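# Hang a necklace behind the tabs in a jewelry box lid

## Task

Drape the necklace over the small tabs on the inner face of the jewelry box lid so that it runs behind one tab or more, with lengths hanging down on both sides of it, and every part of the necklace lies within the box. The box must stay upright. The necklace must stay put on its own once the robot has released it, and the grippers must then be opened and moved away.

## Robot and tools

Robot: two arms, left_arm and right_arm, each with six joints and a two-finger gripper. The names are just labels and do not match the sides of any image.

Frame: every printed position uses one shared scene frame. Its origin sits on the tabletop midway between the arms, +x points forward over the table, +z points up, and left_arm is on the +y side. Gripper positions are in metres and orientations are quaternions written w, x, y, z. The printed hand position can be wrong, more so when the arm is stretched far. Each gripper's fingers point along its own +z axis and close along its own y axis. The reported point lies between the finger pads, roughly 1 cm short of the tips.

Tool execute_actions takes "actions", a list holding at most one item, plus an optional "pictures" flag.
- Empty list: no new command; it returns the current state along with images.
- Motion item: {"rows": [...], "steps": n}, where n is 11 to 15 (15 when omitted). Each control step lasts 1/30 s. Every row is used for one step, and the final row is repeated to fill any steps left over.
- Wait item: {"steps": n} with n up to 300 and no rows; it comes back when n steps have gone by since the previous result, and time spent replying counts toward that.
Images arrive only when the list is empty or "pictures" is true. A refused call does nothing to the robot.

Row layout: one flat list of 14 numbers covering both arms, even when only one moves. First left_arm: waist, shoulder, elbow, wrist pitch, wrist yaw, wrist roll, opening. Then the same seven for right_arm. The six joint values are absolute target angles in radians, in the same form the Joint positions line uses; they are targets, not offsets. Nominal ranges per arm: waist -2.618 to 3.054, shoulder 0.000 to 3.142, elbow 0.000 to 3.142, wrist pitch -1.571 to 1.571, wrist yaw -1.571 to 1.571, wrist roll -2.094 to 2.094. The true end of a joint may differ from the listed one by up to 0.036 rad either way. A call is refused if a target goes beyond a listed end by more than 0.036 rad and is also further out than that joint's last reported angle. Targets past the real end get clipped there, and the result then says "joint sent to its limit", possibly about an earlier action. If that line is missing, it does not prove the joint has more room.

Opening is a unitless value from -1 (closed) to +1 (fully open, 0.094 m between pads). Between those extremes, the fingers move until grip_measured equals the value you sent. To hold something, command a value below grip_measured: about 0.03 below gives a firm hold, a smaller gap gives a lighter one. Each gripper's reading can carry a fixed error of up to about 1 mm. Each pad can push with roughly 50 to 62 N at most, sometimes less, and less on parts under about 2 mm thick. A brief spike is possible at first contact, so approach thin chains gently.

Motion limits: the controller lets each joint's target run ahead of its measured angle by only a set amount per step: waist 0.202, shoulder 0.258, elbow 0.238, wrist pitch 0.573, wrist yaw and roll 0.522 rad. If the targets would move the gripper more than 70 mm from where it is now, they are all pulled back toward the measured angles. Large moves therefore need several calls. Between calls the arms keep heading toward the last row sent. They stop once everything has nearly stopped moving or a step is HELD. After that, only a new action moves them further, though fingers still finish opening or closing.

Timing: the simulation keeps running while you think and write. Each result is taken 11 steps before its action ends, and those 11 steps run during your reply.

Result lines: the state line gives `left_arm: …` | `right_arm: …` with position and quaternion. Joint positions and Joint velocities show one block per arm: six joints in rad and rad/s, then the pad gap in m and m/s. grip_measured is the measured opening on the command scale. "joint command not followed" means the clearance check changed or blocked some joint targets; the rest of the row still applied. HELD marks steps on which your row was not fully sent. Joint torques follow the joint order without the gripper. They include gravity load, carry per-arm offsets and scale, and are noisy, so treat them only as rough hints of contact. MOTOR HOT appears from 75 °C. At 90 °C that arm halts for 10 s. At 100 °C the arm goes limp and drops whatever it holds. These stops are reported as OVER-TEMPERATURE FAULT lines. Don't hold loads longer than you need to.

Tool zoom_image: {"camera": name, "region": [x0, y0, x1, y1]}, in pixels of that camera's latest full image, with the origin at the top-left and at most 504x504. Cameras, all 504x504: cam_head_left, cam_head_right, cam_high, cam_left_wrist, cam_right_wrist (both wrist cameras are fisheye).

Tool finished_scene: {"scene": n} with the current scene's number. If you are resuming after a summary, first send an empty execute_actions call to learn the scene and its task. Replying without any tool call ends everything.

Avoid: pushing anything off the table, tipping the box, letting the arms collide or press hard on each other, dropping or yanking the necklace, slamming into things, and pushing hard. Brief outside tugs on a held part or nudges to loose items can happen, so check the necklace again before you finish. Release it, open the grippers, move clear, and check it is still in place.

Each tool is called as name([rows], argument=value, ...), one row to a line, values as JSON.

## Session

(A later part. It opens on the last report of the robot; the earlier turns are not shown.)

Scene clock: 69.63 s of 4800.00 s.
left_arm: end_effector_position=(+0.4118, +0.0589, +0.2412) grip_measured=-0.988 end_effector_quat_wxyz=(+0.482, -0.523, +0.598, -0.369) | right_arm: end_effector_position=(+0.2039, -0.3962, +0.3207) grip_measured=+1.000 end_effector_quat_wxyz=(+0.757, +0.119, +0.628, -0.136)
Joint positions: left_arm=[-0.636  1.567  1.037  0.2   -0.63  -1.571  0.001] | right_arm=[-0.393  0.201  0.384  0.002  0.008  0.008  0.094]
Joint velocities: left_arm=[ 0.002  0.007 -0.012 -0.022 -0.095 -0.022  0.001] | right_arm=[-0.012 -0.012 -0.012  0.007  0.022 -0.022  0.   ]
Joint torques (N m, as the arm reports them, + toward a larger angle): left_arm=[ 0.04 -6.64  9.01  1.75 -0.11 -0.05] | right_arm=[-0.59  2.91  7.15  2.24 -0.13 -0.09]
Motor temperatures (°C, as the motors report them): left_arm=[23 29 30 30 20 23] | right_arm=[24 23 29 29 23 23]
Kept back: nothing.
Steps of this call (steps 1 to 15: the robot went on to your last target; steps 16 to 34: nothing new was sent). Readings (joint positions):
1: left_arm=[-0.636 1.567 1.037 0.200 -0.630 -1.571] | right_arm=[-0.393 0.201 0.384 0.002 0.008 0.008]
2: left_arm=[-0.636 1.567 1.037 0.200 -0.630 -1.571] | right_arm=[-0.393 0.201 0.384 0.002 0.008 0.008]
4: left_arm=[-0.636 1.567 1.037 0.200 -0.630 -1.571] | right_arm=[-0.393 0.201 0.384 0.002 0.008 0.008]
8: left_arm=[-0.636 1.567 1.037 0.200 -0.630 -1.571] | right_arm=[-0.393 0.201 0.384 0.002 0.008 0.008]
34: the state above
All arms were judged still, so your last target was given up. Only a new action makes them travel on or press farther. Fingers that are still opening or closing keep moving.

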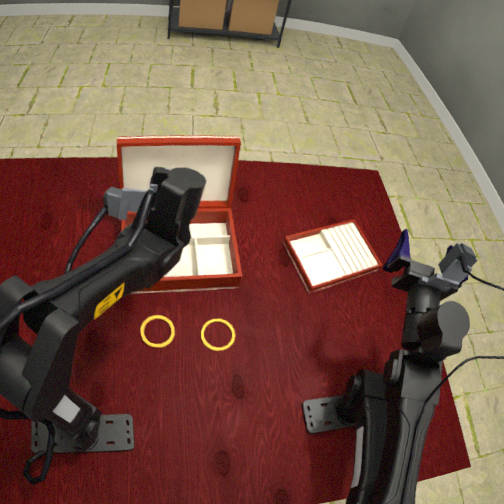

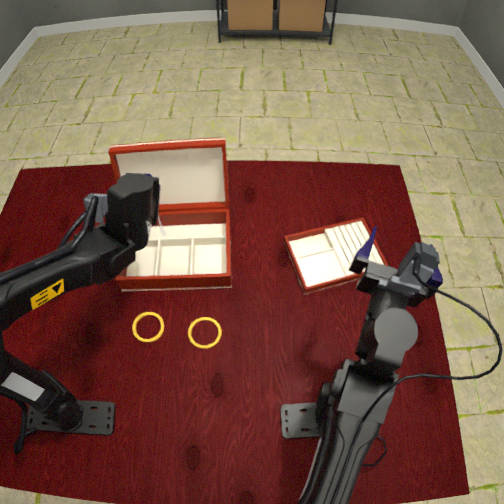

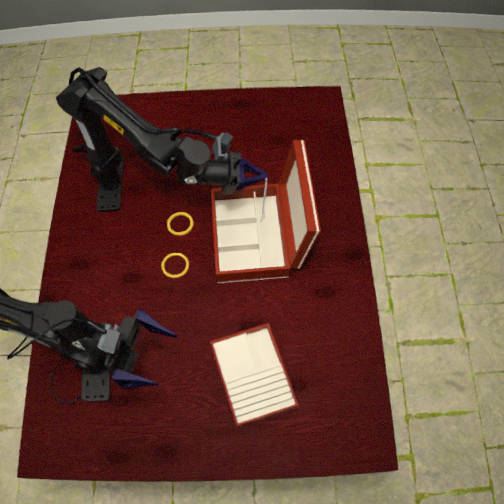

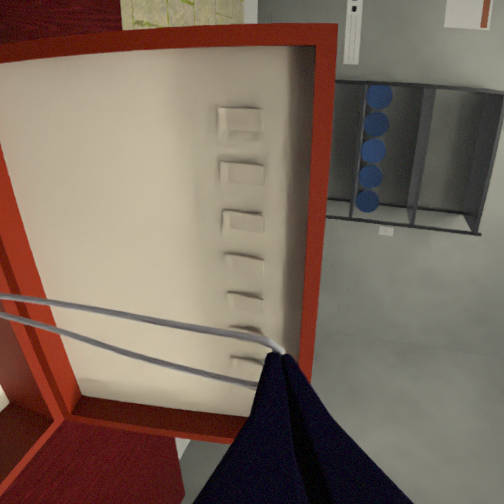

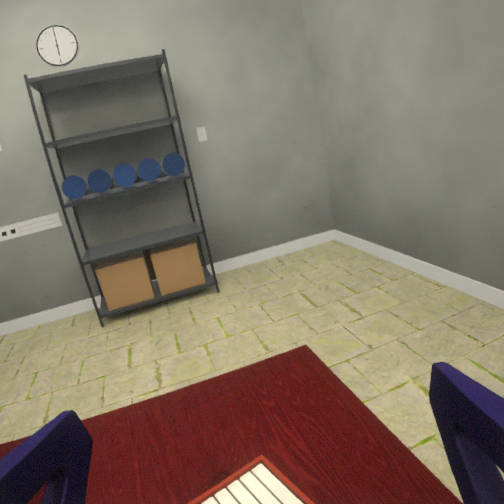

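execute_actions([
  {"rows":[[-0.62,1.59,1.06,0.17,-0.615,-1.57,-1,-0.4,0.2,0.4,0,0,0,1],[-0.605,1.61,1.085,0.17,-0.60,-1.57,-1,-0.4,0.2,0.4,0,0,0,1],[-0.59,1.63,1.105,0.17,-0.585,-1.57,-1,-0.4,0.2,0.4,0,0,0,1],[-0.575,1.655,1.125,0.17,-0.57,-1.57,-1,-0.4,0.2,0.4,0,0,0,1],[-0.56,1.675,1.145,0.17,-0.56,-1.57,-1,-0.4,0.2,0.4,0,0,0,1],[-0.55,1.69,1.165,0.17,-0.55,-1.57,-1,-0.4,0.2,0.4,0,0,0,1]],"steps":15},
])

execute_actions([
  {"steps":10},
], pictures=true)

Scene clock: 71.17 s of 4800.00 s.
left_arm: end_effector_position=(+0.4210, +0.0597, +0.2404) grip_measured=-0.988 end_effector_quat_wxyz=(+0.480, -0.525, +0.598, -0.370) | right_arm: end_effector_position=(+0.2039, -0.3962, +0.3207) grip_measured=+1.000 end_effector_quat_wxyz=(+0.757, +0.119, +0.628, -0.136)
Joint positions: left_arm=[-0.618  1.594  1.066  0.197 -0.61  -1.571  0.001] | right_arm=[-0.393  0.201  0.384  0.002  0.008  0.008  0.094]
Joint velocities: left_arm=[ 0.305  0.515  0.52  -0.051  0.256 -0.037  0.001] | right_arm=[-0.007 -0.007 -0.007 -0.007  0.007 -0.066  0.   ]
Joint torques (N m, as the arm reports them, + toward a larger angle): left_arm=[ 1.83 -4.67 11.45  1.77 -0.08 -0.04] | right_arm=[-0.48  2.73  7.24  2.24 -0.04 -0.1 ]
Motor temperatures (°C, as the motors report them): left_arm=[23 30 30 30 20 23] | right_arm=[24 23 29 29 23 23]
Steps of this call (steps 1 to 42: nothing new was sent; steps 43 to 46: the first 4 steps of this action). Readings (joint positions):
43: left_arm=[-0.636 1.567 1.037 0.200 -0.628 -1.571] | right_arm=[-0.393 0.201 0.384 0.002 0.008 0.008]
44: left_arm=[-0.633 1.570 1.040 0.198 -0.624 -1.571] | right_arm=[-0.393 0.201 0.384 0.002 0.008 0.008]
46: the state above

Scene clock: 71.53 s of 4800.00 s.
left_arm: end_effector_position=(+0.4496, +0.0717, +0.2280) grip_measured=-0.988 end_effector_quat_wxyz=(+0.474, -0.536, +0.600, -0.358) | right_arm: end_effector_position=(+0.2039, -0.3962, +0.3207) grip_measured=+1.000 end_effector_quat_wxyz=(+0.757, +0.119, +0.628, -0.136)
Joint positions: left_arm=[-0.551  1.683  1.137  0.192 -0.56  -1.571  0.001] | right_arm=[-0.393  0.201  0.384  0.002  0.008  0.008  0.094]
Joint velocities: left_arm=[-0.007 -0.002 -0.017  0.022  0.022  0.037 -0.   ] | right_arm=[ 0.007 -0.012  0.002  0.022 -0.022 -0.037  0.   ]
Joint torques (N m, as the arm reports them, + toward a larger angle): left_arm=[ 0.19 -7.17 11.48  1.86 -0.06 -0.04] | right_arm=[-0.63  2.69  7.03  2.26 -0.16 -0.11]
Motor temperatures (°C, as the motors report them): left_arm=[23 30 31 30 20 23] | right_arm=[24 23 29 29 23 23]
Kept back: nothing.
Steps of this call (steps 1 to 11: the last 11 steps of your previous action). Readings (joint positions):
1: left_arm=[-0.605 1.615 1.086 0.197 -0.601 -1.571] | right_arm=[-0.393 0.201 0.384 0.002 0.008 0.008]
2: left_arm=[-0.590 1.636 1.107 0.197 -0.592 -1.571] | right_arm=[-0.393 0.201 0.384 0.002 0.008 0.008]
4: left_arm=[-0.565 1.670 1.134 0.197 -0.577 -1.571] | right_arm=[-0.393 0.201 0.384 0.002 0.008 0.008]
8: left_arm=[-0.551 1.683 1.137 0.192 -0.566 -1.571] | right_arm=[-0.393 0.201 0.384 0.002 0.008 0.008]
11: the state above

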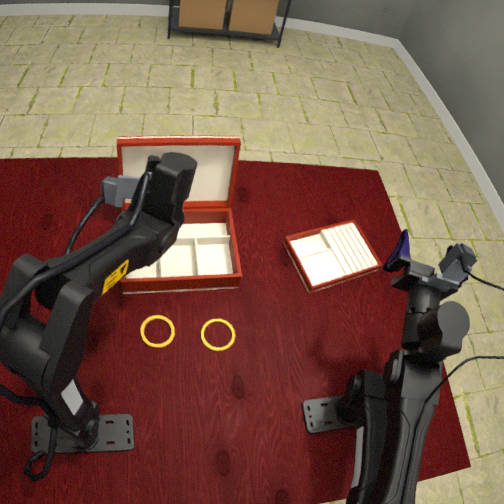

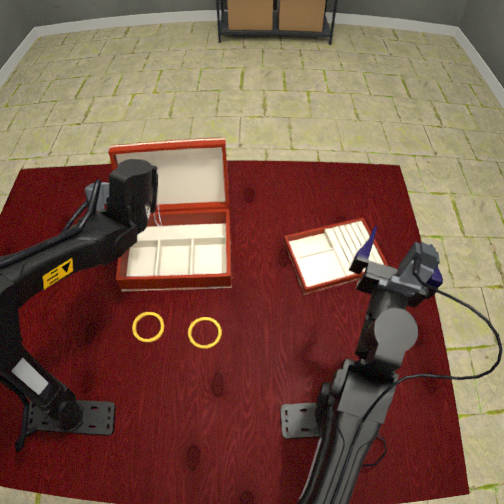

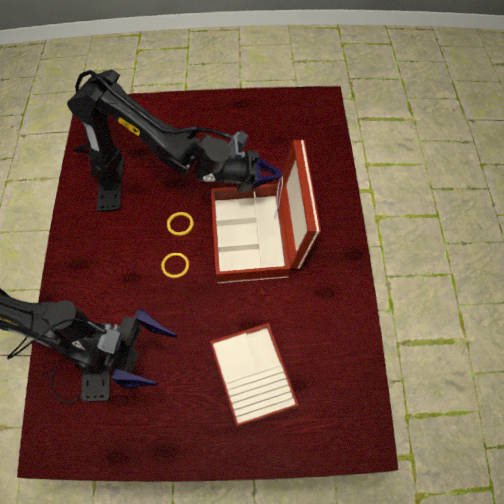

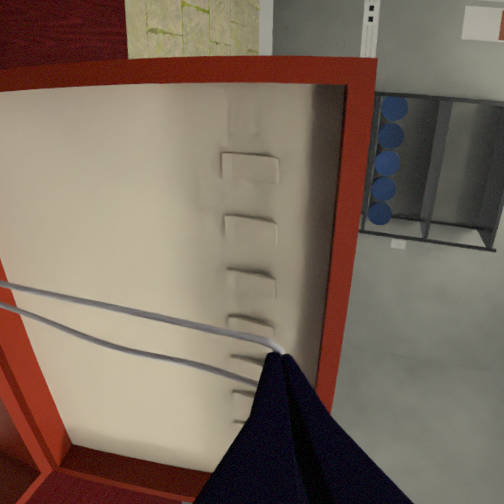

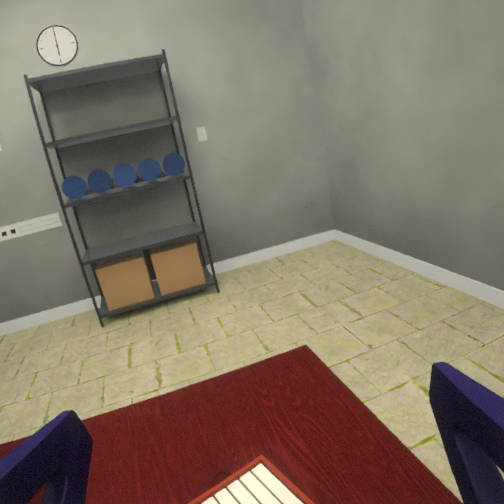

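execute_actions([
  {"rows":[[-0.545,1.70,1.19,0.17,-0.55,-1.57,-1,-0.4,0.2,0.4,0,0,0,1],[-0.54,1.715,1.225,0.17,-0.54,-1.57,-1,-0.4,0.2,0.4,0,0,0,1],[-0.535,1.73,1.255,0.17,-0.53,-1.57,-1,-0.4,0.2,0.4,0,0,0,1],[-0.53,1.745,1.28,0.17,-0.525,-1.57,-1,-0.4,0.2,0.4,0,0,0,1],[-0.522,1.76,1.305,0.17,-0.515,-1.57,-1,-0.4,0.2,0.4,0,0,0,1],[-0.517,1.775,1.33,0.17,-0.51,-1.57,-1,-0.4,0.2,0.4,0,0,0,1]],"steps":15},
])

execute_actions([
  {"steps":12},
], pictures=true)

Scene clock: 72.93 s of 4800.00 s.
left_arm: end_effector_position=(+0.4594, +0.0653, +0.2393) grip_measured=-0.988 end_effector_quat_wxyz=(+0.474, -0.534, +0.596, -0.369) | right_arm: end_effector_position=(+0.2039, -0.3962, +0.3207) grip_measured=+1.000 end_effector_quat_wxyz=(+0.757, +0.119, +0.628, -0.136)
Joint positions: left_arm=[-0.549  1.709  1.196  0.18  -0.548 -1.571  0.001] | right_arm=[-0.393  0.201  0.384  0.002  0.008  0.008  0.094]
Joint velocities: left_arm=[ 0.051  0.403  0.808 -0.022  0.051 -0.051  0.   ] | right_arm=[ 0.002 -0.002 -0.002 -0.051 -0.007 -0.066  0.   ]
Joint torques (N m, as the arm reports them, + toward a larger angle): left_arm=[ 1.28 -7.07 11.94  1.98 -0.03 -0.04] | right_arm=[-0.46  2.66  7.07  2.25 -0.1  -0.13]
Motor temperatures (°C, as the motors report them): left_arm=[23 30 31 30 20 23] | right_arm=[24 23 29 29 23 23]
Steps of this call (steps 1 to 30: the robot went on to your last target; steps 31 to 38: nothing new was sent; steps 39 to 42: the first 4 steps of this action). Readings (joint positions):
39: left_arm=[-0.551 1.683 1.139 0.190 -0.555 -1.571] | right_arm=[-0.393 0.201 0.384 0.002 0.008 0.008]
40: left_arm=[-0.551 1.687 1.150 0.185 -0.554 -1.571] | right_arm=[-0.393 0.201 0.384 0.002 0.008 0.008]
42: the state above

Scene clock: 73.33 s of 4800.00 s.
left_arm: end_effector_position=(+0.4824, +0.0622, +0.2671) grip_measured=-0.988 end_effector_quat_wxyz=(+0.479, -0.531, +0.574, -0.398) | right_arm: end_effector_position=(+0.2039, -0.3962, +0.3207) grip_measured=+1.000 end_effector_quat_wxyz=(+0.757, +0.119, +0.628, -0.136)
Joint positions: left_arm=[-0.525  1.759  1.308  0.189 -0.519 -1.571  0.001] | right_arm=[-0.393  0.201  0.384  0.002  0.008  0.008  0.094]
Joint velocities: left_arm=[-0.017  0.007  0.007 -0.051 -0.022 -0.037 -0.   ] | right_arm=[ 0.027 -0.012 -0.012  0.007 -0.022 -0.022  0.   ]
Joint torques (N m, as the arm reports them, + toward a larger angle): left_arm=[ 0.58 -7.38 11.15  1.9   0.02 -0.03] | right_arm=[-0.45  2.86  6.86  2.2  -0.12 -0.07]
Motor temperatures (°C, as the motors report them): left_arm=[23 30 31 30 20 23] | right_arm=[24 23 29 29 23 23]
Kept back: nothing.
Steps of this call (steps 1 to 11: the last 11 steps of your previous action; step 12: the robot went on to your last target). Readings (joint positions):
1: left_arm=[-0.546 1.723 1.226 0.180 -0.542 -1.571] | right_arm=[-0.393 0.201 0.384 0.002 0.008 0.008]
2: left_arm=[-0.542 1.737 1.255 0.180 -0.536 -1.571] | right_arm=[-0.393 0.201 0.384 0.002 0.008 0.008]
4: left_arm=[-0.533 1.755 1.296 0.186 -0.527 -1.571] | right_arm=[-0.393 0.201 0.384 0.002 0.008 0.008]
8: left_arm=[-0.525 1.756 1.308 0.189 -0.522 -1.571] | right_arm=[-0.393 0.201 0.384 0.002 0.008 0.008]
12: the state above

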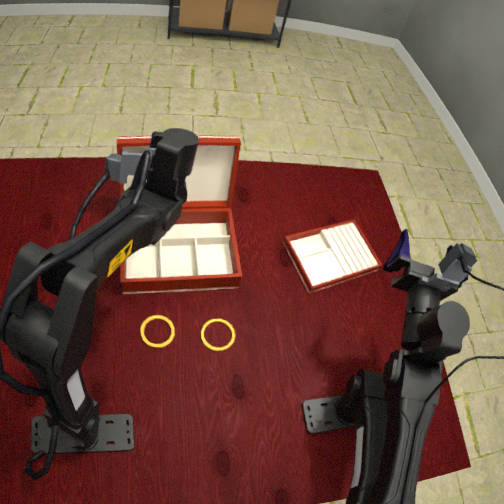

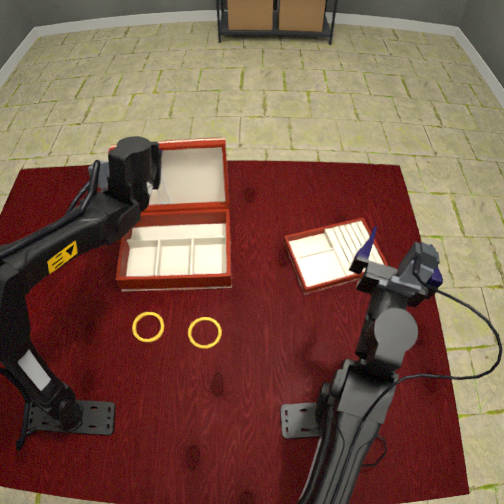

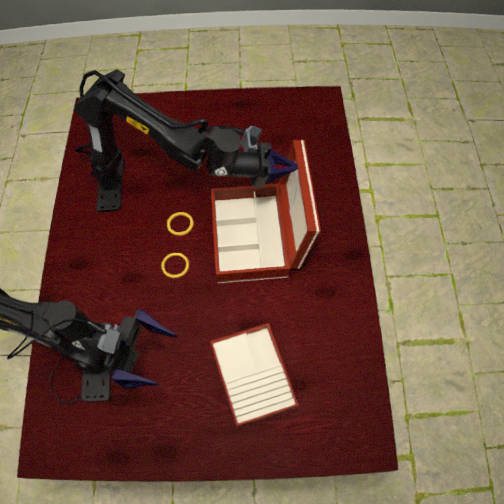

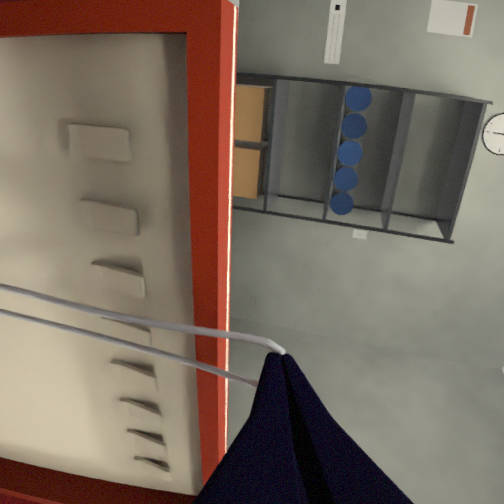

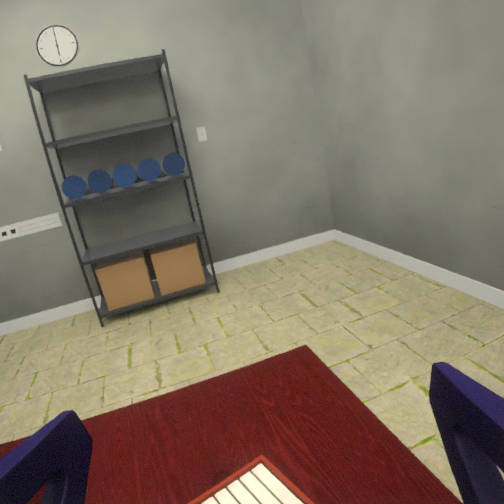

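execute_actions([
  {"rows":[[-0.52,1.73,1.29,0.17,-0.51,-1.57,-1,-0.4,0.2,0.4,0,0,0,1],[-0.52,1.71,1.27,0.17,-0.51,-1.57,-1,-0.4,0.2,0.4,0,0,0,1],[-0.52,1.69,1.25,0.17,-0.51,-1.57,-1,-0.4,0.2,0.4,0,0,0,1],[-0.52,1.67,1.23,0.17,-0.51,-1.57,-1,-0.4,0.2,0.4,0,0,0,1],[-0.52,1.67,1.23,0.17,-0.51,-1.57,-1,-0.4,0.2,0.4,0,0,0,1],[-0.52,1.67,1.23,0.17,-0.51,-1.57,-1,-0.4,0.2,0.4,0,0,0,1],[-0.52,1.67,1.21,0.17,-0.51,-1.57,-1,-0.4,0.2,0.4,0,0,0,1],[-0.52,1.67,1.19,0.17,-0.51,-1.57,-1,-0.4,0.2,0.4,0,0,0,1],[-0.52,1.67,1.17,0.17,-0.51,-1.57,-1,-0.4,0.2,0.4,0,0,0,1],[-0.52,1.67,1.15,0.17,-0.51,-1.57,-1,-0.4,0.2,0.4,0,0,0,1]],"steps":15},
])

execute_actions([
  {"steps":14},
], pictures=true)

Scene clock: 74.63 s of 4800.00 s.
left_arm: end_effector_position=(+0.4762, +0.0644, +0.2667) grip_measured=-0.988 end_effector_quat_wxyz=(+0.477, -0.530, +0.577, -0.398) | right_arm: end_effector_position=(+0.2039, -0.3962, +0.3207) grip_measured=+1.000 end_effector_quat_wxyz=(+0.757, +0.119, +0.628, -0.136)
Joint positions: left_arm=[-0.525  1.733  1.28   0.189 -0.513 -1.571  0.001] | right_arm=[-0.393  0.201  0.384  0.002  0.008  0.008  0.094]
Joint velocities: left_arm=[-0.007 -0.466 -0.496  0.007 -0.022 -0.022  0.001] | right_arm=[-0.022  0.022 -0.002 -0.066 -0.007  0.007  0.   ]
Joint torques (N m, as the arm reports them, + toward a larger angle): left_arm=[  0.4  -10.79   7.58   1.91  -0.08  -0.04] | right_arm=[-0.57  2.86  6.95  2.23 -0.12 -0.09]
Motor temperatures (°C, as the motors report them): left_arm=[23 30 31 30 20 23] | right_arm=[24 23 29 29 23 23]
Steps of this call (steps 1 to 30: the robot went on to your last target; steps 31 to 35: nothing new was sent; steps 36 to 39: the first 4 steps of this action). Readings (joint positions):
36: left_arm=[-0.525 1.759 1.308 0.189 -0.516 -1.571] | right_arm=[-0.393 0.201 0.384 0.002 0.008 0.008]
37: left_arm=[-0.525 1.756 1.306 0.189 -0.515 -1.571] | right_arm=[-0.393 0.201 0.384 0.002 0.008 0.008]
39: the state above

Scene clock: 75.10 s of 4800.00 s.
left_arm: end_effector_position=(+0.4557, +0.0751, +0.2406) grip_measured=-0.988 end_effector_quat_wxyz=(+0.468, -0.534, +0.596, -0.374) | right_arm: end_effector_position=(+0.2039, -0.3962, +0.3207) grip_measured=+1.000 end_effector_quat_wxyz=(+0.757, +0.119, +0.628, -0.136)
Joint positions: left_arm=[-0.525  1.674  1.162  0.184 -0.513 -1.571  0.001] | right_arm=[-0.393  0.201  0.384  0.002  0.008  0.008  0.094]
Joint velocities: left_arm=[-0.007 -0.012  0.002  0.007 -0.007 -0.007  0.001] | right_arm=[-0.002 -0.007  0.002 -0.051  0.007 -0.037  0.   ]
Joint torques (N m, as the arm reports them, + toward a larger angle): left_arm=[ 0.39 -7.97  8.19  1.95 -0.05 -0.02] | right_arm=[-0.6   2.74  7.    2.21 -0.14 -0.08]
Motor temperatures (°C, as the motors report them): left_arm=[23 30 31 30 20 23] | right_arm=[24 23 29 29 23 23]
Kept back: nothing.
Steps of this call (steps 1 to 11: the last 11 steps of your previous action; steps 12 to 14: the robot went on to your last target). Readings (joint positions):
1: left_arm=[-0.525 1.717 1.264 0.187 -0.513 -1.571] | right_arm=[-0.393 0.201 0.384 0.002 0.008 0.008]
2: left_arm=[-0.525 1.704 1.253 0.186 -0.513 -1.571] | right_arm=[-0.393 0.201 0.384 0.002 0.008 0.008]
4: left_arm=[-0.525 1.687 1.240 0.189 -0.513 -1.571] | right_arm=[-0.393 0.201 0.384 0.002 0.008 0.008]
8: left_arm=[-0.525 1.674 1.189 0.196 -0.513 -1.571] | right_arm=[-0.393 0.201 0.384 0.002 0.008 0.008]
14: the state above

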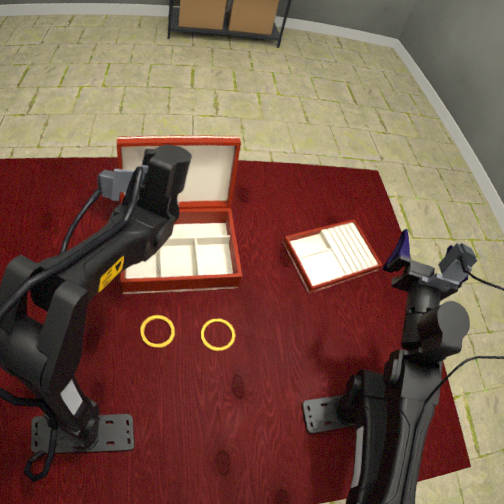

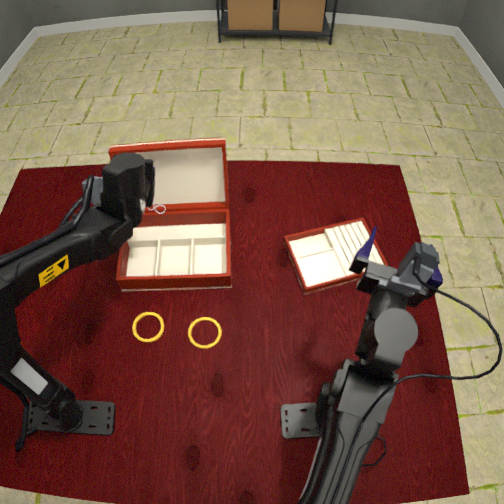

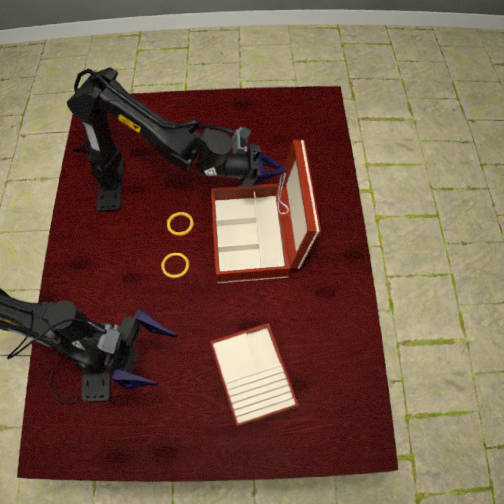

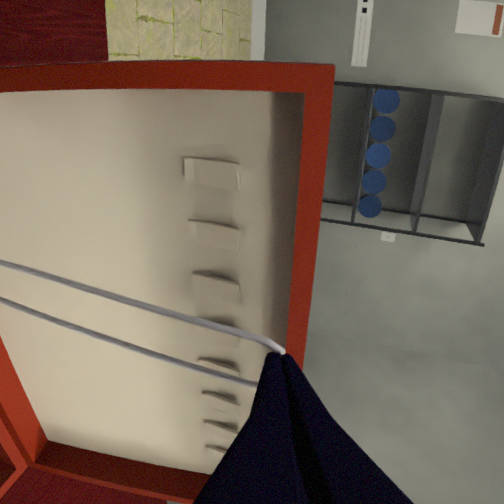

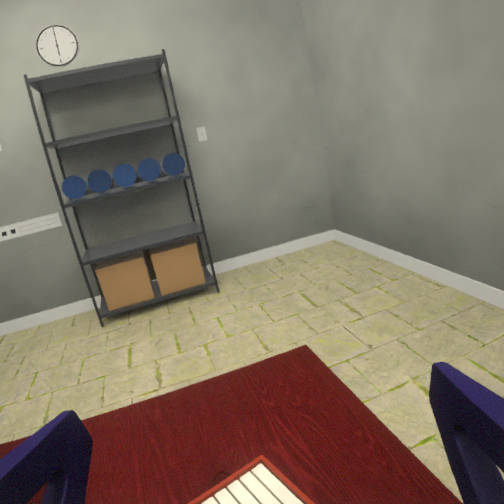

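execute_actions([
  {"rows":[[-0.52,1.69,1.16,0.17,-0.51,-1.57,-1,-0.4,0.2,0.4,0,0,0,1],[-0.52,1.705,1.17,0.17,-0.51,-1.57,-1,-0.4,0.2,0.4,0,0,0,1],[-0.52,1.715,1.19,0.17,-0.51,-1.57,-1,-0.4,0.2,0.4,0,0,0,1],[-0.52,1.725,1.205,0.17,-0.51,-1.57,-1,-0.4,0.2,0.4,0,0,0,1],[-0.52,1.735,1.215,0.17,-0.51,-1.57,-1,-0.4,0.2,0.4,0,0,0,1],[-0.52,1.745,1.23,0.17,-0.51,-1.57,-1,-0.4,0.2,0.4,0,0,0,1]],"steps":15},
])

execute_actions([
  {"steps":14},
], pictures=true)

Scene clock: 76.23 s of 4800.00 s.
left_arm: end_effector_position=(+0.4571, +0.0744, +0.2371) grip_measured=-0.988 end_effector_quat_wxyz=(+0.467, -0.535, +0.598, -0.372) | right_arm: end_effector_position=(+0.2039, -0.3962, +0.3207) grip_measured=+1.000 end_effector_quat_wxyz=(+0.757, +0.119, +0.628, -0.136)
Joint positions: left_arm=[-0.525  1.684  1.164  0.185 -0.513 -1.571  0.001] | right_arm=[-0.393  0.201  0.384  0.002  0.008  0.008  0.094]
Joint velocities: left_arm=[ 0.012  0.217  0.095 -0.051 -0.051  0.066  0.   ] | right_arm=[ 0.012 -0.007 -0.002 -0.022  0.066 -0.051  0.   ]
Joint torques (N m, as the arm reports them, + toward a larger angle): left_arm=[ 0.44 -5.74 12.03  1.94 -0.06 -0.04] | right_arm=[-0.45  2.98  7.04  2.21 -0.11 -0.11]
Motor temperatures (°C, as the motors report them): left_arm=[23 30 31 30 20 23] | right_arm=[24 23 29 29 23 23]
Steps of this call (steps 1 to 30: the robot went on to your last target; steps 31 to 34: the first 4 steps of this action). Readings (joint positions):
31: left_arm=[-0.525 1.674 1.162 0.184 -0.513 -1.571] | right_arm=[-0.393 0.201 0.384 0.002 0.008 0.008]
32: left_arm=[-0.525 1.676 1.162 0.184 -0.513 -1.571] | right_arm=[-0.393 0.201 0.384 0.002 0.008 0.008]
34: the state above

Scene clock: 76.70 s of 4800.00 s.
left_arm: end_effector_position=(+0.4667, +0.0692, +0.2274) grip_measured=-0.988 end_effector_quat_wxyz=(+0.465, -0.535, +0.603, -0.366) | right_arm: end_effector_position=(+0.2039, -0.3962, +0.3207) grip_measured=+1.000 end_effector_quat_wxyz=(+0.757, +0.119, +0.628, -0.136)
Joint positions: left_arm=[-0.525  1.735  1.198  0.185 -0.512 -1.571  0.001] | right_arm=[-0.393  0.201  0.384  0.002  0.008  0.008  0.094]
Joint velocities: left_arm=[ 0.002  0.002 -0.012  0.051  0.037 -0.007  0.   ] | right_arm=[-0.002  0.002  0.017 -0.007 -0.022 -0.007  0.   ]
Joint torques (N m, as the arm reports them, + toward a larger angle): left_arm=[ 0.37 -7.48 11.86  1.92 -0.05 -0.03] | right_arm=[-0.55  2.86  7.2   2.24 -0.11 -0.09]
Motor temperatures (°C, as the motors report them): left_arm=[23 30 31 30 20 23] | right_arm=[24 23 29 29 23 23]
Kept back: nothing.
Steps of this call (steps 1 to 11: the last 11 steps of your previous action; steps 12 to 14: the robot went on to your last target). Readings (joint positions):
1: left_arm=[-0.525 1.694 1.171 0.185 -0.513 -1.571] | right_arm=[-0.393 0.201 0.384 0.002 0.008 0.008]
2: left_arm=[-0.525 1.706 1.180 0.185 -0.513 -1.571] | right_arm=[-0.393 0.201 0.384 0.002 0.008 0.008]
4: left_arm=[-0.525 1.727 1.196 0.185 -0.513 -1.571] | right_arm=[-0.393 0.201 0.384 0.002 0.008 0.008]
8: left_arm=[-0.525 1.735 1.198 0.185 -0.512 -1.571] | right_arm=[-0.393 0.201 0.384 0.002 0.008 0.008]
14: the state above

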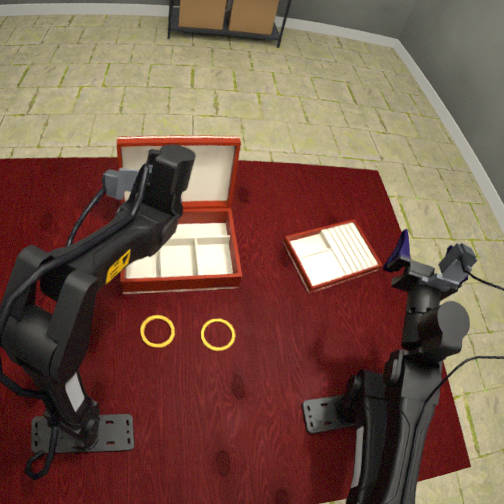

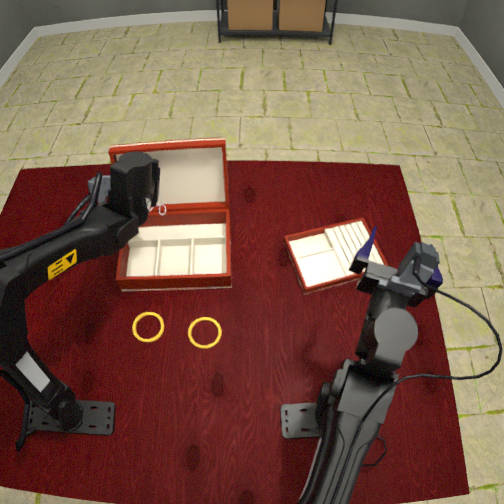

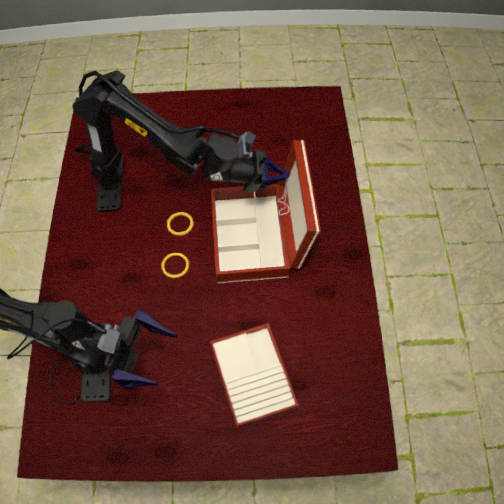

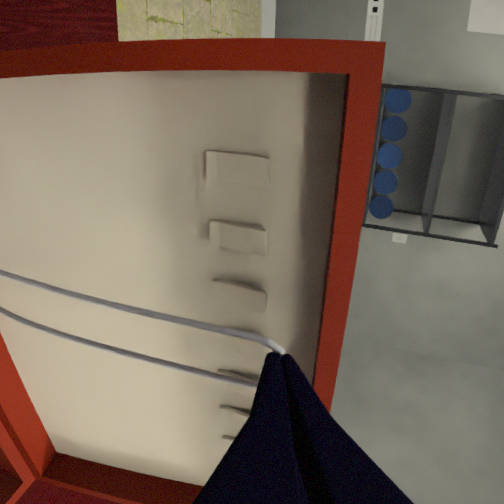

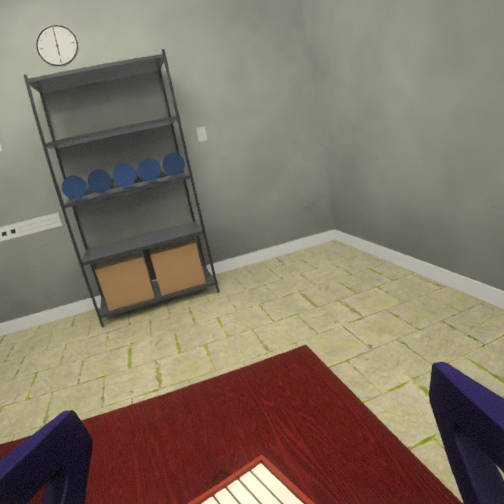

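execute_actions([
  {"rows":[[-0.52,1.755,1.25,0.17,-0.51,-1.57,-1,-0.4,0.2,0.4,0,0,0,1],[-0.52,1.765,1.26,0.17,-0.51,-1.57,-1,-0.4,0.2,0.4,0,0,0,1],[-0.52,1.775,1.27,0.17,-0.51,-1.57,-1,-0.4,0.2,0.4,0,0,0,1],[-0.52,1.785,1.285,0.17,-0.51,-1.57,-1,-0.4,0.2,0.4,0,0,0,1],[-0.52,1.795,1.295,0.17,-0.51,-1.57,-1,-0.4,0.2,0.4,0,0,0,1],[-0.52,1.805,1.305,0.17,-0.51,-1.57,-1,-0.4,0.2,0.4,0,0,0,1]],"steps":15},
])

execute_actions([
  {"steps":14},
], pictures=true)

Scene clock: 77.47 s of 4800.00 s.
left_arm: end_effector_position=(+0.4727, +0.0661, +0.2337) grip_measured=-0.988 end_effector_quat_wxyz=(+0.467, -0.535, +0.599, -0.371) | right_arm: end_effector_position=(+0.2039, -0.3962, +0.3207) grip_measured=+1.000 end_effector_quat_wxyz=(+0.757, +0.119, +0.628, -0.136)
Joint positions: left_arm=[-0.525  1.753  1.232  0.183 -0.512 -1.571  0.001] | right_arm=[-0.393  0.201  0.384  0.002  0.008  0.008  0.094]
Joint velocities: left_arm=[-0.002  0.222  0.383 -0.037  0.037 -0.022 -0.   ] | right_arm=[ 0.002 -0.012  0.007 -0.007 -0.066 -0.037  0.   ]
Joint torques (N m, as the arm reports them, + toward a larger angle): left_arm=[ 0.4  -6.98 11.55  1.93 -0.05 -0.02] | right_arm=[-0.48  2.82  7.04  2.23 -0.1  -0.1 ]
Motor temperatures (°C, as the motors report them): left_arm=[23 30 32 30 20 23] | right_arm=[24 23 29 29 23 23]
Steps of this call (steps 1 to 19: the robot went on to your last target; steps 20 to 23: the first 4 steps of this action). Readings (joint positions):
20: left_arm=[-0.525 1.736 1.201 0.184 -0.512 -1.571] | right_arm=[-0.393 0.201 0.384 0.002 0.008 0.008]
21: left_arm=[-0.525 1.740 1.208 0.183 -0.512 -1.571] | right_arm=[-0.393 0.201 0.384 0.002 0.008 0.008]
23: the state above

Scene clock: 77.93 s of 4800.00 s.
left_arm: end_effector_position=(+0.4827, +0.0609, +0.2360) grip_measured=-0.988 end_effector_quat_wxyz=(+0.468, -0.534, +0.596, -0.375) | right_arm: end_effector_position=(+0.2039, -0.3962, +0.3207) grip_measured=+1.000 end_effector_quat_wxyz=(+0.757, +0.119, +0.628, -0.136)
Joint positions: left_arm=[-0.525  1.791  1.279  0.185 -0.512 -1.571  0.001] | right_arm=[-0.393  0.201  0.384  0.002  0.008  0.008  0.094]
Joint velocities: left_arm=[ 0.012 -0.002 -0.012  0.007  0.066  0.022 -0.   ] | right_arm=[-0.007 -0.017 -0.012 -0.022 -0.007  0.007  0.   ]
Joint torques (N m, as the arm reports them, + toward a larger angle): left_arm=[ 0.42 -7.67 11.4   1.92 -0.06 -0.03] | right_arm=[-0.79  2.8   6.87  2.22 -0.1  -0.09]
Motor temperatures (°C, as the motors report them): left_arm=[23 30 32 30 20 23] | right_arm=[24 23 29 29 23 23]
Kept back: nothing.
Steps of this call (steps 1 to 11: the last 11 steps of your previous action; steps 12 to 14: the robot went on to your last target). Readings (joint positions):
1: left_arm=[-0.525 1.761 1.246 0.183 -0.512 -1.571] | right_arm=[-0.393 0.201 0.384 0.002 0.008 0.008]
2: left_arm=[-0.525 1.770 1.259 0.183 -0.512 -1.571] | right_arm=[-0.393 0.201 0.384 0.002 0.008 0.008]
4: left_arm=[-0.525 1.783 1.277 0.185 -0.512 -1.571] | right_arm=[-0.393 0.201 0.384 0.002 0.008 0.008]
8: left_arm=[-0.525 1.790 1.279 0.185 -0.512 -1.571] | right_arm=[-0.393 0.201 0.384 0.002 0.008 0.008]
14: the state above

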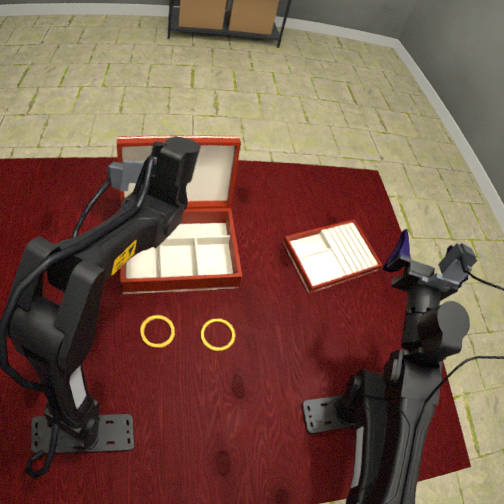

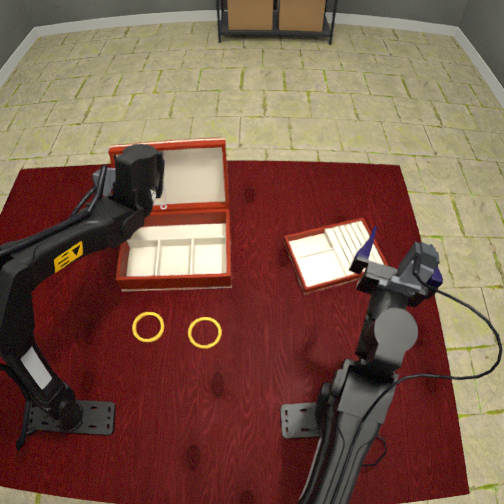

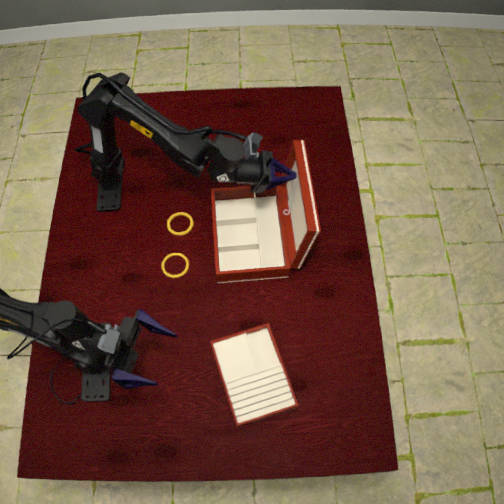

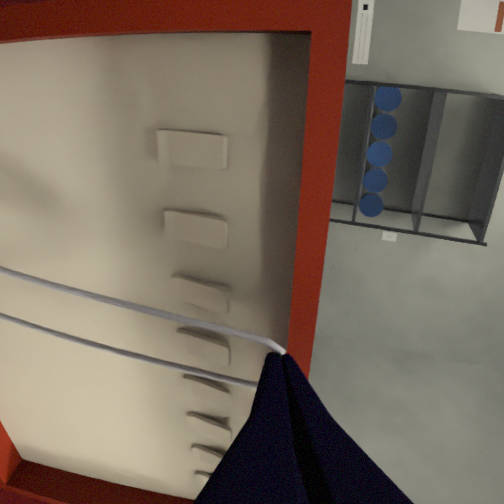

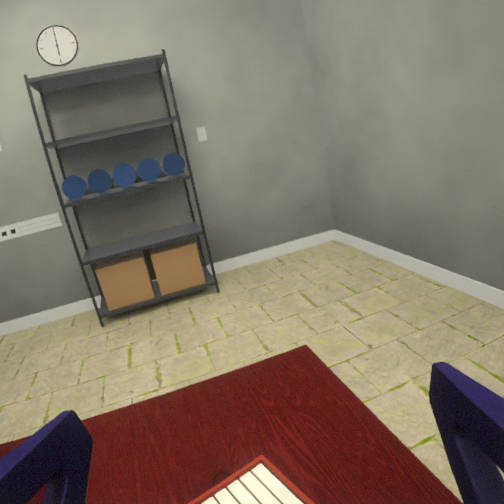

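execute_actions([
  {"rows":[[-0.52,1.80,1.27,0.17,-0.51,-1.57,-1,-0.4,0.2,0.4,0,0,0,1],[-0.52,1.80,1.255,0.17,-0.51,-1.57,-1,-0.4,0.2,0.4,0,0,0,1],[-0.52,1.80,1.24,0.17,-0.51,-1.57,-1,-0.4,0.2,0.4,0,0,0,1]],"steps":12},
])

execute_actions([
  {"steps":14},
], pictures=true)

Scene clock: 78.53 s of 4800.00 s.
left_arm: end_effector_position=(+0.4827, +0.0609, +0.2360) grip_measured=-0.988 end_effector_quat_wxyz=(+0.468, -0.534, +0.596, -0.375) | right_arm: end_effector_position=(+0.2039, -0.3962, +0.3207) grip_measured=+1.000 end_effector_quat_wxyz=(+0.757, +0.119, +0.628, -0.136)
Joint positions: left_arm=[-0.525  1.791  1.279  0.185 -0.512 -1.571  0.001] | right_arm=[-0.393  0.201  0.384  0.002  0.008  0.008  0.094]
Joint velocities: left_arm=[-0.002  0.002 -0.012 -0.051 -0.007 -0.022  0.001] | right_arm=[ 0.002  0.002 -0.012  0.051  0.022 -0.095  0.   ]
Joint torques (N m, as the arm reports them, + toward a larger angle): left_arm=[ 0.37 -8.02  8.35  1.93 -0.05 -0.02] | right_arm=[-0.61  2.83  6.99  2.26 -0.1  -0.07]
Motor temperatures (°C, as the motors report them): left_arm=[23 30 32 31 20 23] | right_arm=[24 23 29 29 23 23]
Steps of this call (steps 1 to 17: the robot went on to your last target; step 18: the first step of this action). Readings (joint positions):
18: the state above

Scene clock: 79.00 s of 4800.00 s.
left_arm: end_effector_position=(+0.4802, +0.0622, +0.2271) grip_measured=-0.988 end_effector_quat_wxyz=(+0.466, -0.535, +0.601, -0.368) | right_arm: end_effector_position=(+0.2039, -0.3962, +0.3207) grip_measured=+1.000 end_effector_quat_wxyz=(+0.757, +0.119, +0.628, -0.136)
Joint positions: left_arm=[-0.525  1.791  1.259  0.186 -0.512 -1.571  0.001] | right_arm=[-0.393  0.201  0.384  0.002  0.008  0.008  0.094]
Joint velocities: left_arm=[-0.007 -0.017 -0.007 -0.051  0.007  0.037  0.002] | right_arm=[ 0.002 -0.012 -0.002 -0.007 -0.081  0.051  0.   ]
Joint torques (N m, as the arm reports them, + toward a larger angle): left_arm=[ 0.37 -7.94  7.55  1.94 -0.07 -0.02] | right_arm=[-0.78  2.84  7.09  2.23 -0.12 -0.06]
Motor temperatures (°C, as the motors report them): left_arm=[23 31 32 31 20 23] | right_arm=[24 23 29 29 23 23]
Kept back: nothing.
Steps of this call (steps 1 to 11: the last 11 steps of your previous action; steps 12 to 14: the robot went on to your last target). Readings (joint positions):
1: left_arm=[-0.525 1.791 1.279 0.185 -0.512 -1.571] | right_arm=[-0.393 0.201 0.384 0.002 0.008 0.008]
2: left_arm=[-0.525 1.791 1.277 0.186 -0.512 -1.571] | right_arm=[-0.393 0.201 0.384 0.002 0.008 0.008]
4: left_arm=[-0.525 1.791 1.270 0.186 -0.512 -1.571] | right_arm=[-0.393 0.201 0.384 0.002 0.008 0.008]
8: left_arm=[-0.525 1.791 1.259 0.186 -0.512 -1.571] | right_arm=[-0.393 0.201 0.384 0.002 0.008 0.008]
14: the state above

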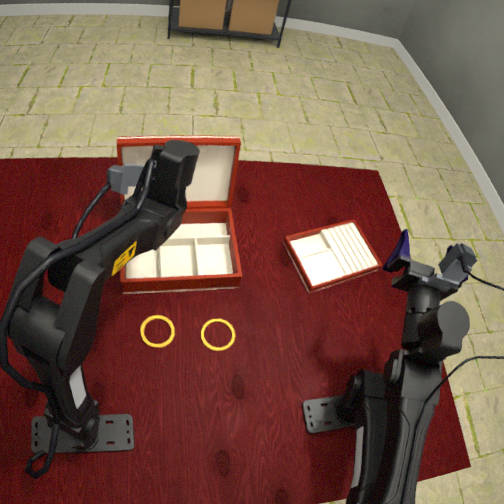

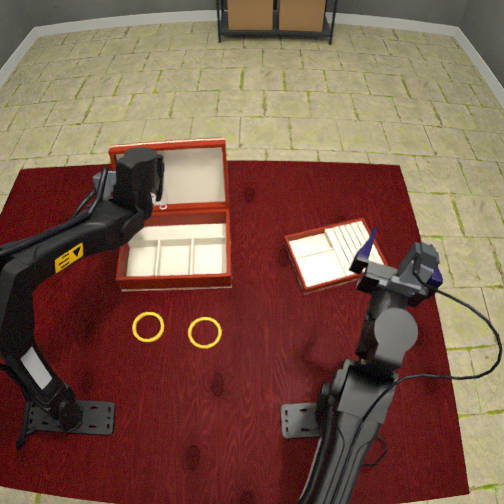

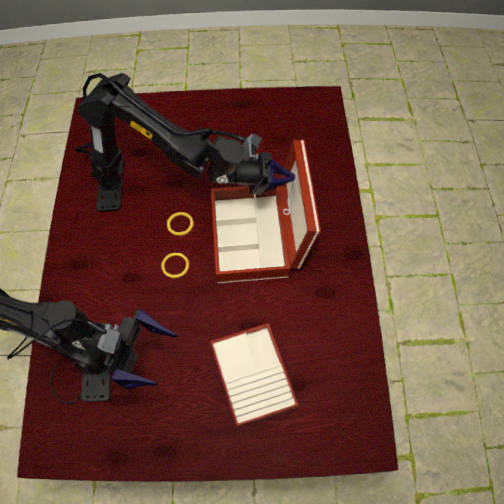

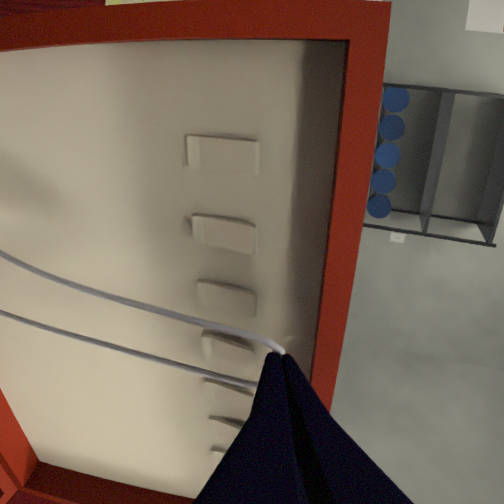

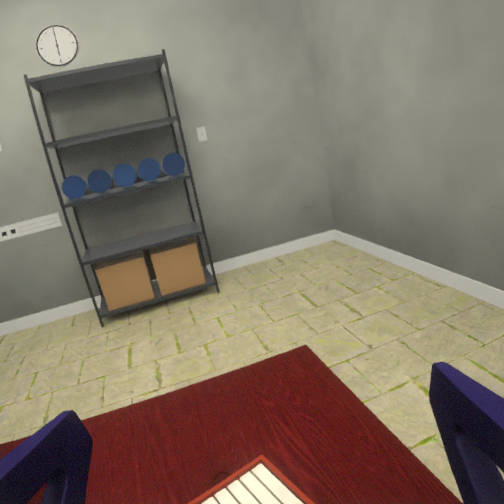

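execute_actions([
  {"rows":[[-0.52,1.81,1.29,0.17,-0.51,-1.57,-1,-0.4,0.2,0.4,0,0,0,1],[-0.52,1.82,1.30,0.17,-0.51,-1.57,-1,-0.4,0.2,0.4,0,0,0,1],[-0.52,1.83,1.31,0.17,-0.51,-1.57,-1,-0.4,0.2,0.4,0,0,0,1],[-0.52,1.84,1.32,0.17,-0.51,-1.57,-1,-0.4,0.2,0.4,0,0,0,1],[-0.52,1.85,1.33,0.17,-0.51,-1.57,-1,-0.4,0.2,0.4,0,0,0,1],[-0.52,1.86,1.34,0.17,-0.51,-1.57,-1,-0.4,0.2,0.4,0,0,0,1]],"steps":15},
])

execute_actions([
  {"steps":14},
], pictures=true)

Scene clock: 79.83 s of 4800.00 s.
left_arm: end_effector_position=(+0.4836, +0.0604, +0.2277) grip_measured=-0.988 end_effector_quat_wxyz=(+0.466, -0.535, +0.600, -0.369) | right_arm: end_effector_position=(+0.2039, -0.3962, +0.3207) grip_measured=+1.000 end_effector_quat_wxyz=(+0.757, +0.119, +0.628, -0.136)
Joint positions: left_arm=[-0.525  1.804  1.275  0.186 -0.512 -1.571  0.001] | right_arm=[-0.393  0.201  0.384  0.002  0.008  0.008  0.094]
Joint velocities: left_arm=[ 0.002  0.247  0.266 -0.051 -0.007 -0.066  0.   ] | right_arm=[ 0.012 -0.022 -0.017 -0.037 -0.007  0.037  0.   ]
Joint torques (N m, as the arm reports them, + toward a larger angle): left_arm=[ 0.4  -7.14 11.44  1.91 -0.06 -0.03] | right_arm=[-0.65  2.75  7.04  2.22 -0.07 -0.12]
Motor temperatures (°C, as the motors report them): left_arm=[23 31 32 31 20 23] | right_arm=[24 23 29 29 23 23]
Steps of this call (steps 1 to 21: the robot went on to your last target; steps 22 to 25: the first 4 steps of this action). Readings (joint positions):
22: left_arm=[-0.525 1.791 1.259 0.186 -0.512 -1.571] | right_arm=[-0.393 0.201 0.384 0.002 0.008 0.008]
23: left_arm=[-0.525 1.792 1.261 0.186 -0.512 -1.571] | right_arm=[-0.393 0.201 0.384 0.002 0.008 0.008]
25: the state above

Scene clock: 80.30 s of 4800.00 s.
left_arm: end_effector_position=(+0.4927, +0.0557, +0.2215) grip_measured=-0.988 end_effector_quat_wxyz=(+0.465, -0.535, +0.602, -0.366) | right_arm: end_effector_position=(+0.2039, -0.3962, +0.3207) grip_measured=+1.000 end_effector_quat_wxyz=(+0.757, +0.119, +0.628, -0.136)
Joint positions: left_arm=[-0.525  1.848  1.312  0.186 -0.512 -1.571  0.001] | right_arm=[-0.393  0.201  0.384  0.002  0.008  0.008  0.094]
Joint velocities: left_arm=[-0.012 -0.002 -0.002  0.022 -0.066 -0.037  0.001] | right_arm=[-0.002 -0.002  0.002 -0.022 -0.007  0.037  0.   ]
Joint torques (N m, as the arm reports them, + toward a larger angle): left_arm=[ 0.44 -8.32 11.44  1.89 -0.06 -0.04] | right_arm=[-0.59  3.01  7.14  2.24 -0.11 -0.04]
Motor temperatures (°C, as the motors report them): left_arm=[23 31 32 31 20 23] | right_arm=[24 23 29 29 23 23]
Kept back: nothing.
Steps of this call (steps 1 to 11: the last 11 steps of your previous action; steps 12 to 14: the robot went on to your last target). Readings (joint positions):
1: left_arm=[-0.525 1.813 1.285 0.186 -0.512 -1.571] | right_arm=[-0.393 0.201 0.384 0.002 0.008 0.008]
2: left_arm=[-0.525 1.823 1.296 0.186 -0.512 -1.571] | right_arm=[-0.393 0.201 0.384 0.002 0.008 0.008]
4: left_arm=[-0.525 1.839 1.311 0.186 -0.512 -1.571] | right_arm=[-0.393 0.201 0.384 0.002 0.008 0.008]
8: left_arm=[-0.525 1.848 1.312 0.186 -0.512 -1.571] | right_arm=[-0.393 0.201 0.384 0.002 0.008 0.008]
14: the state above

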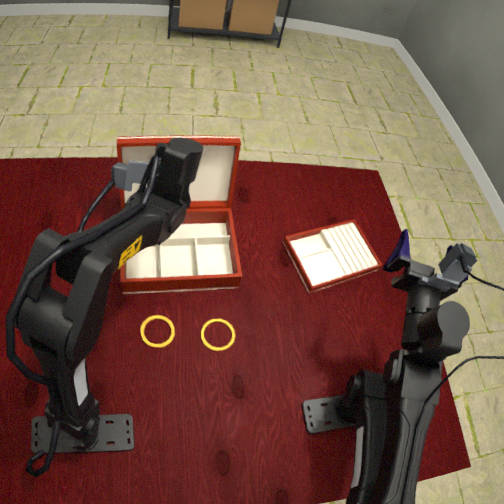

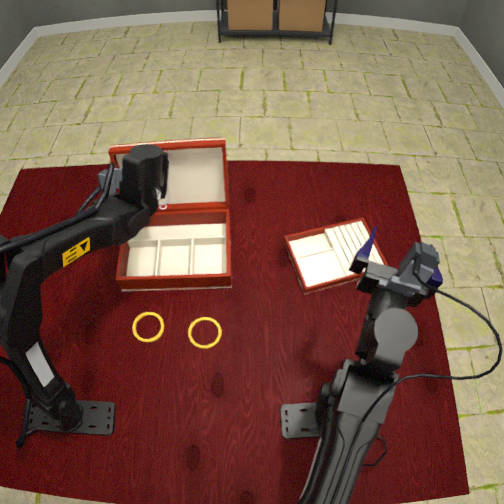

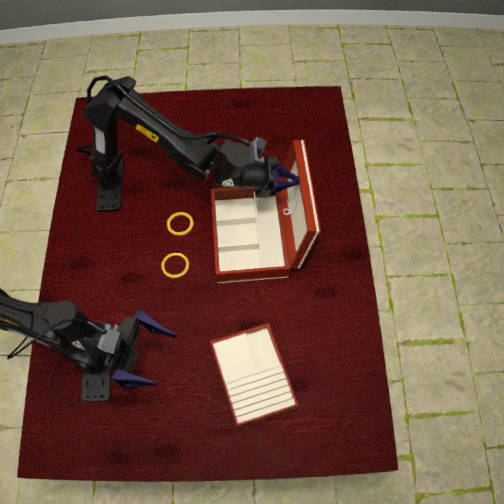

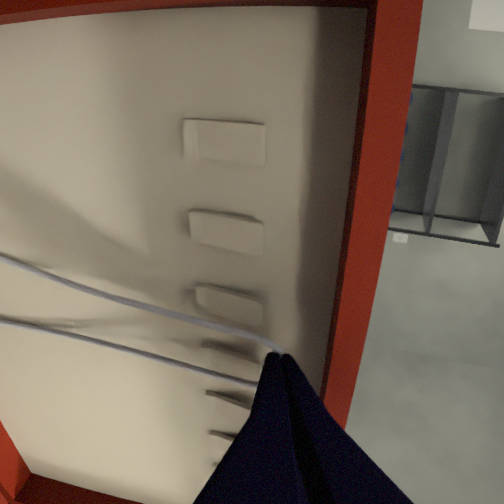

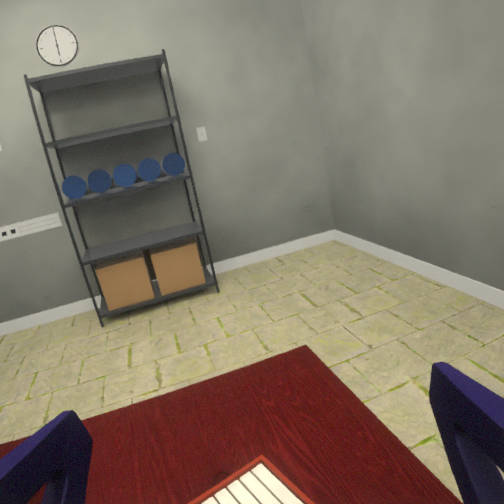

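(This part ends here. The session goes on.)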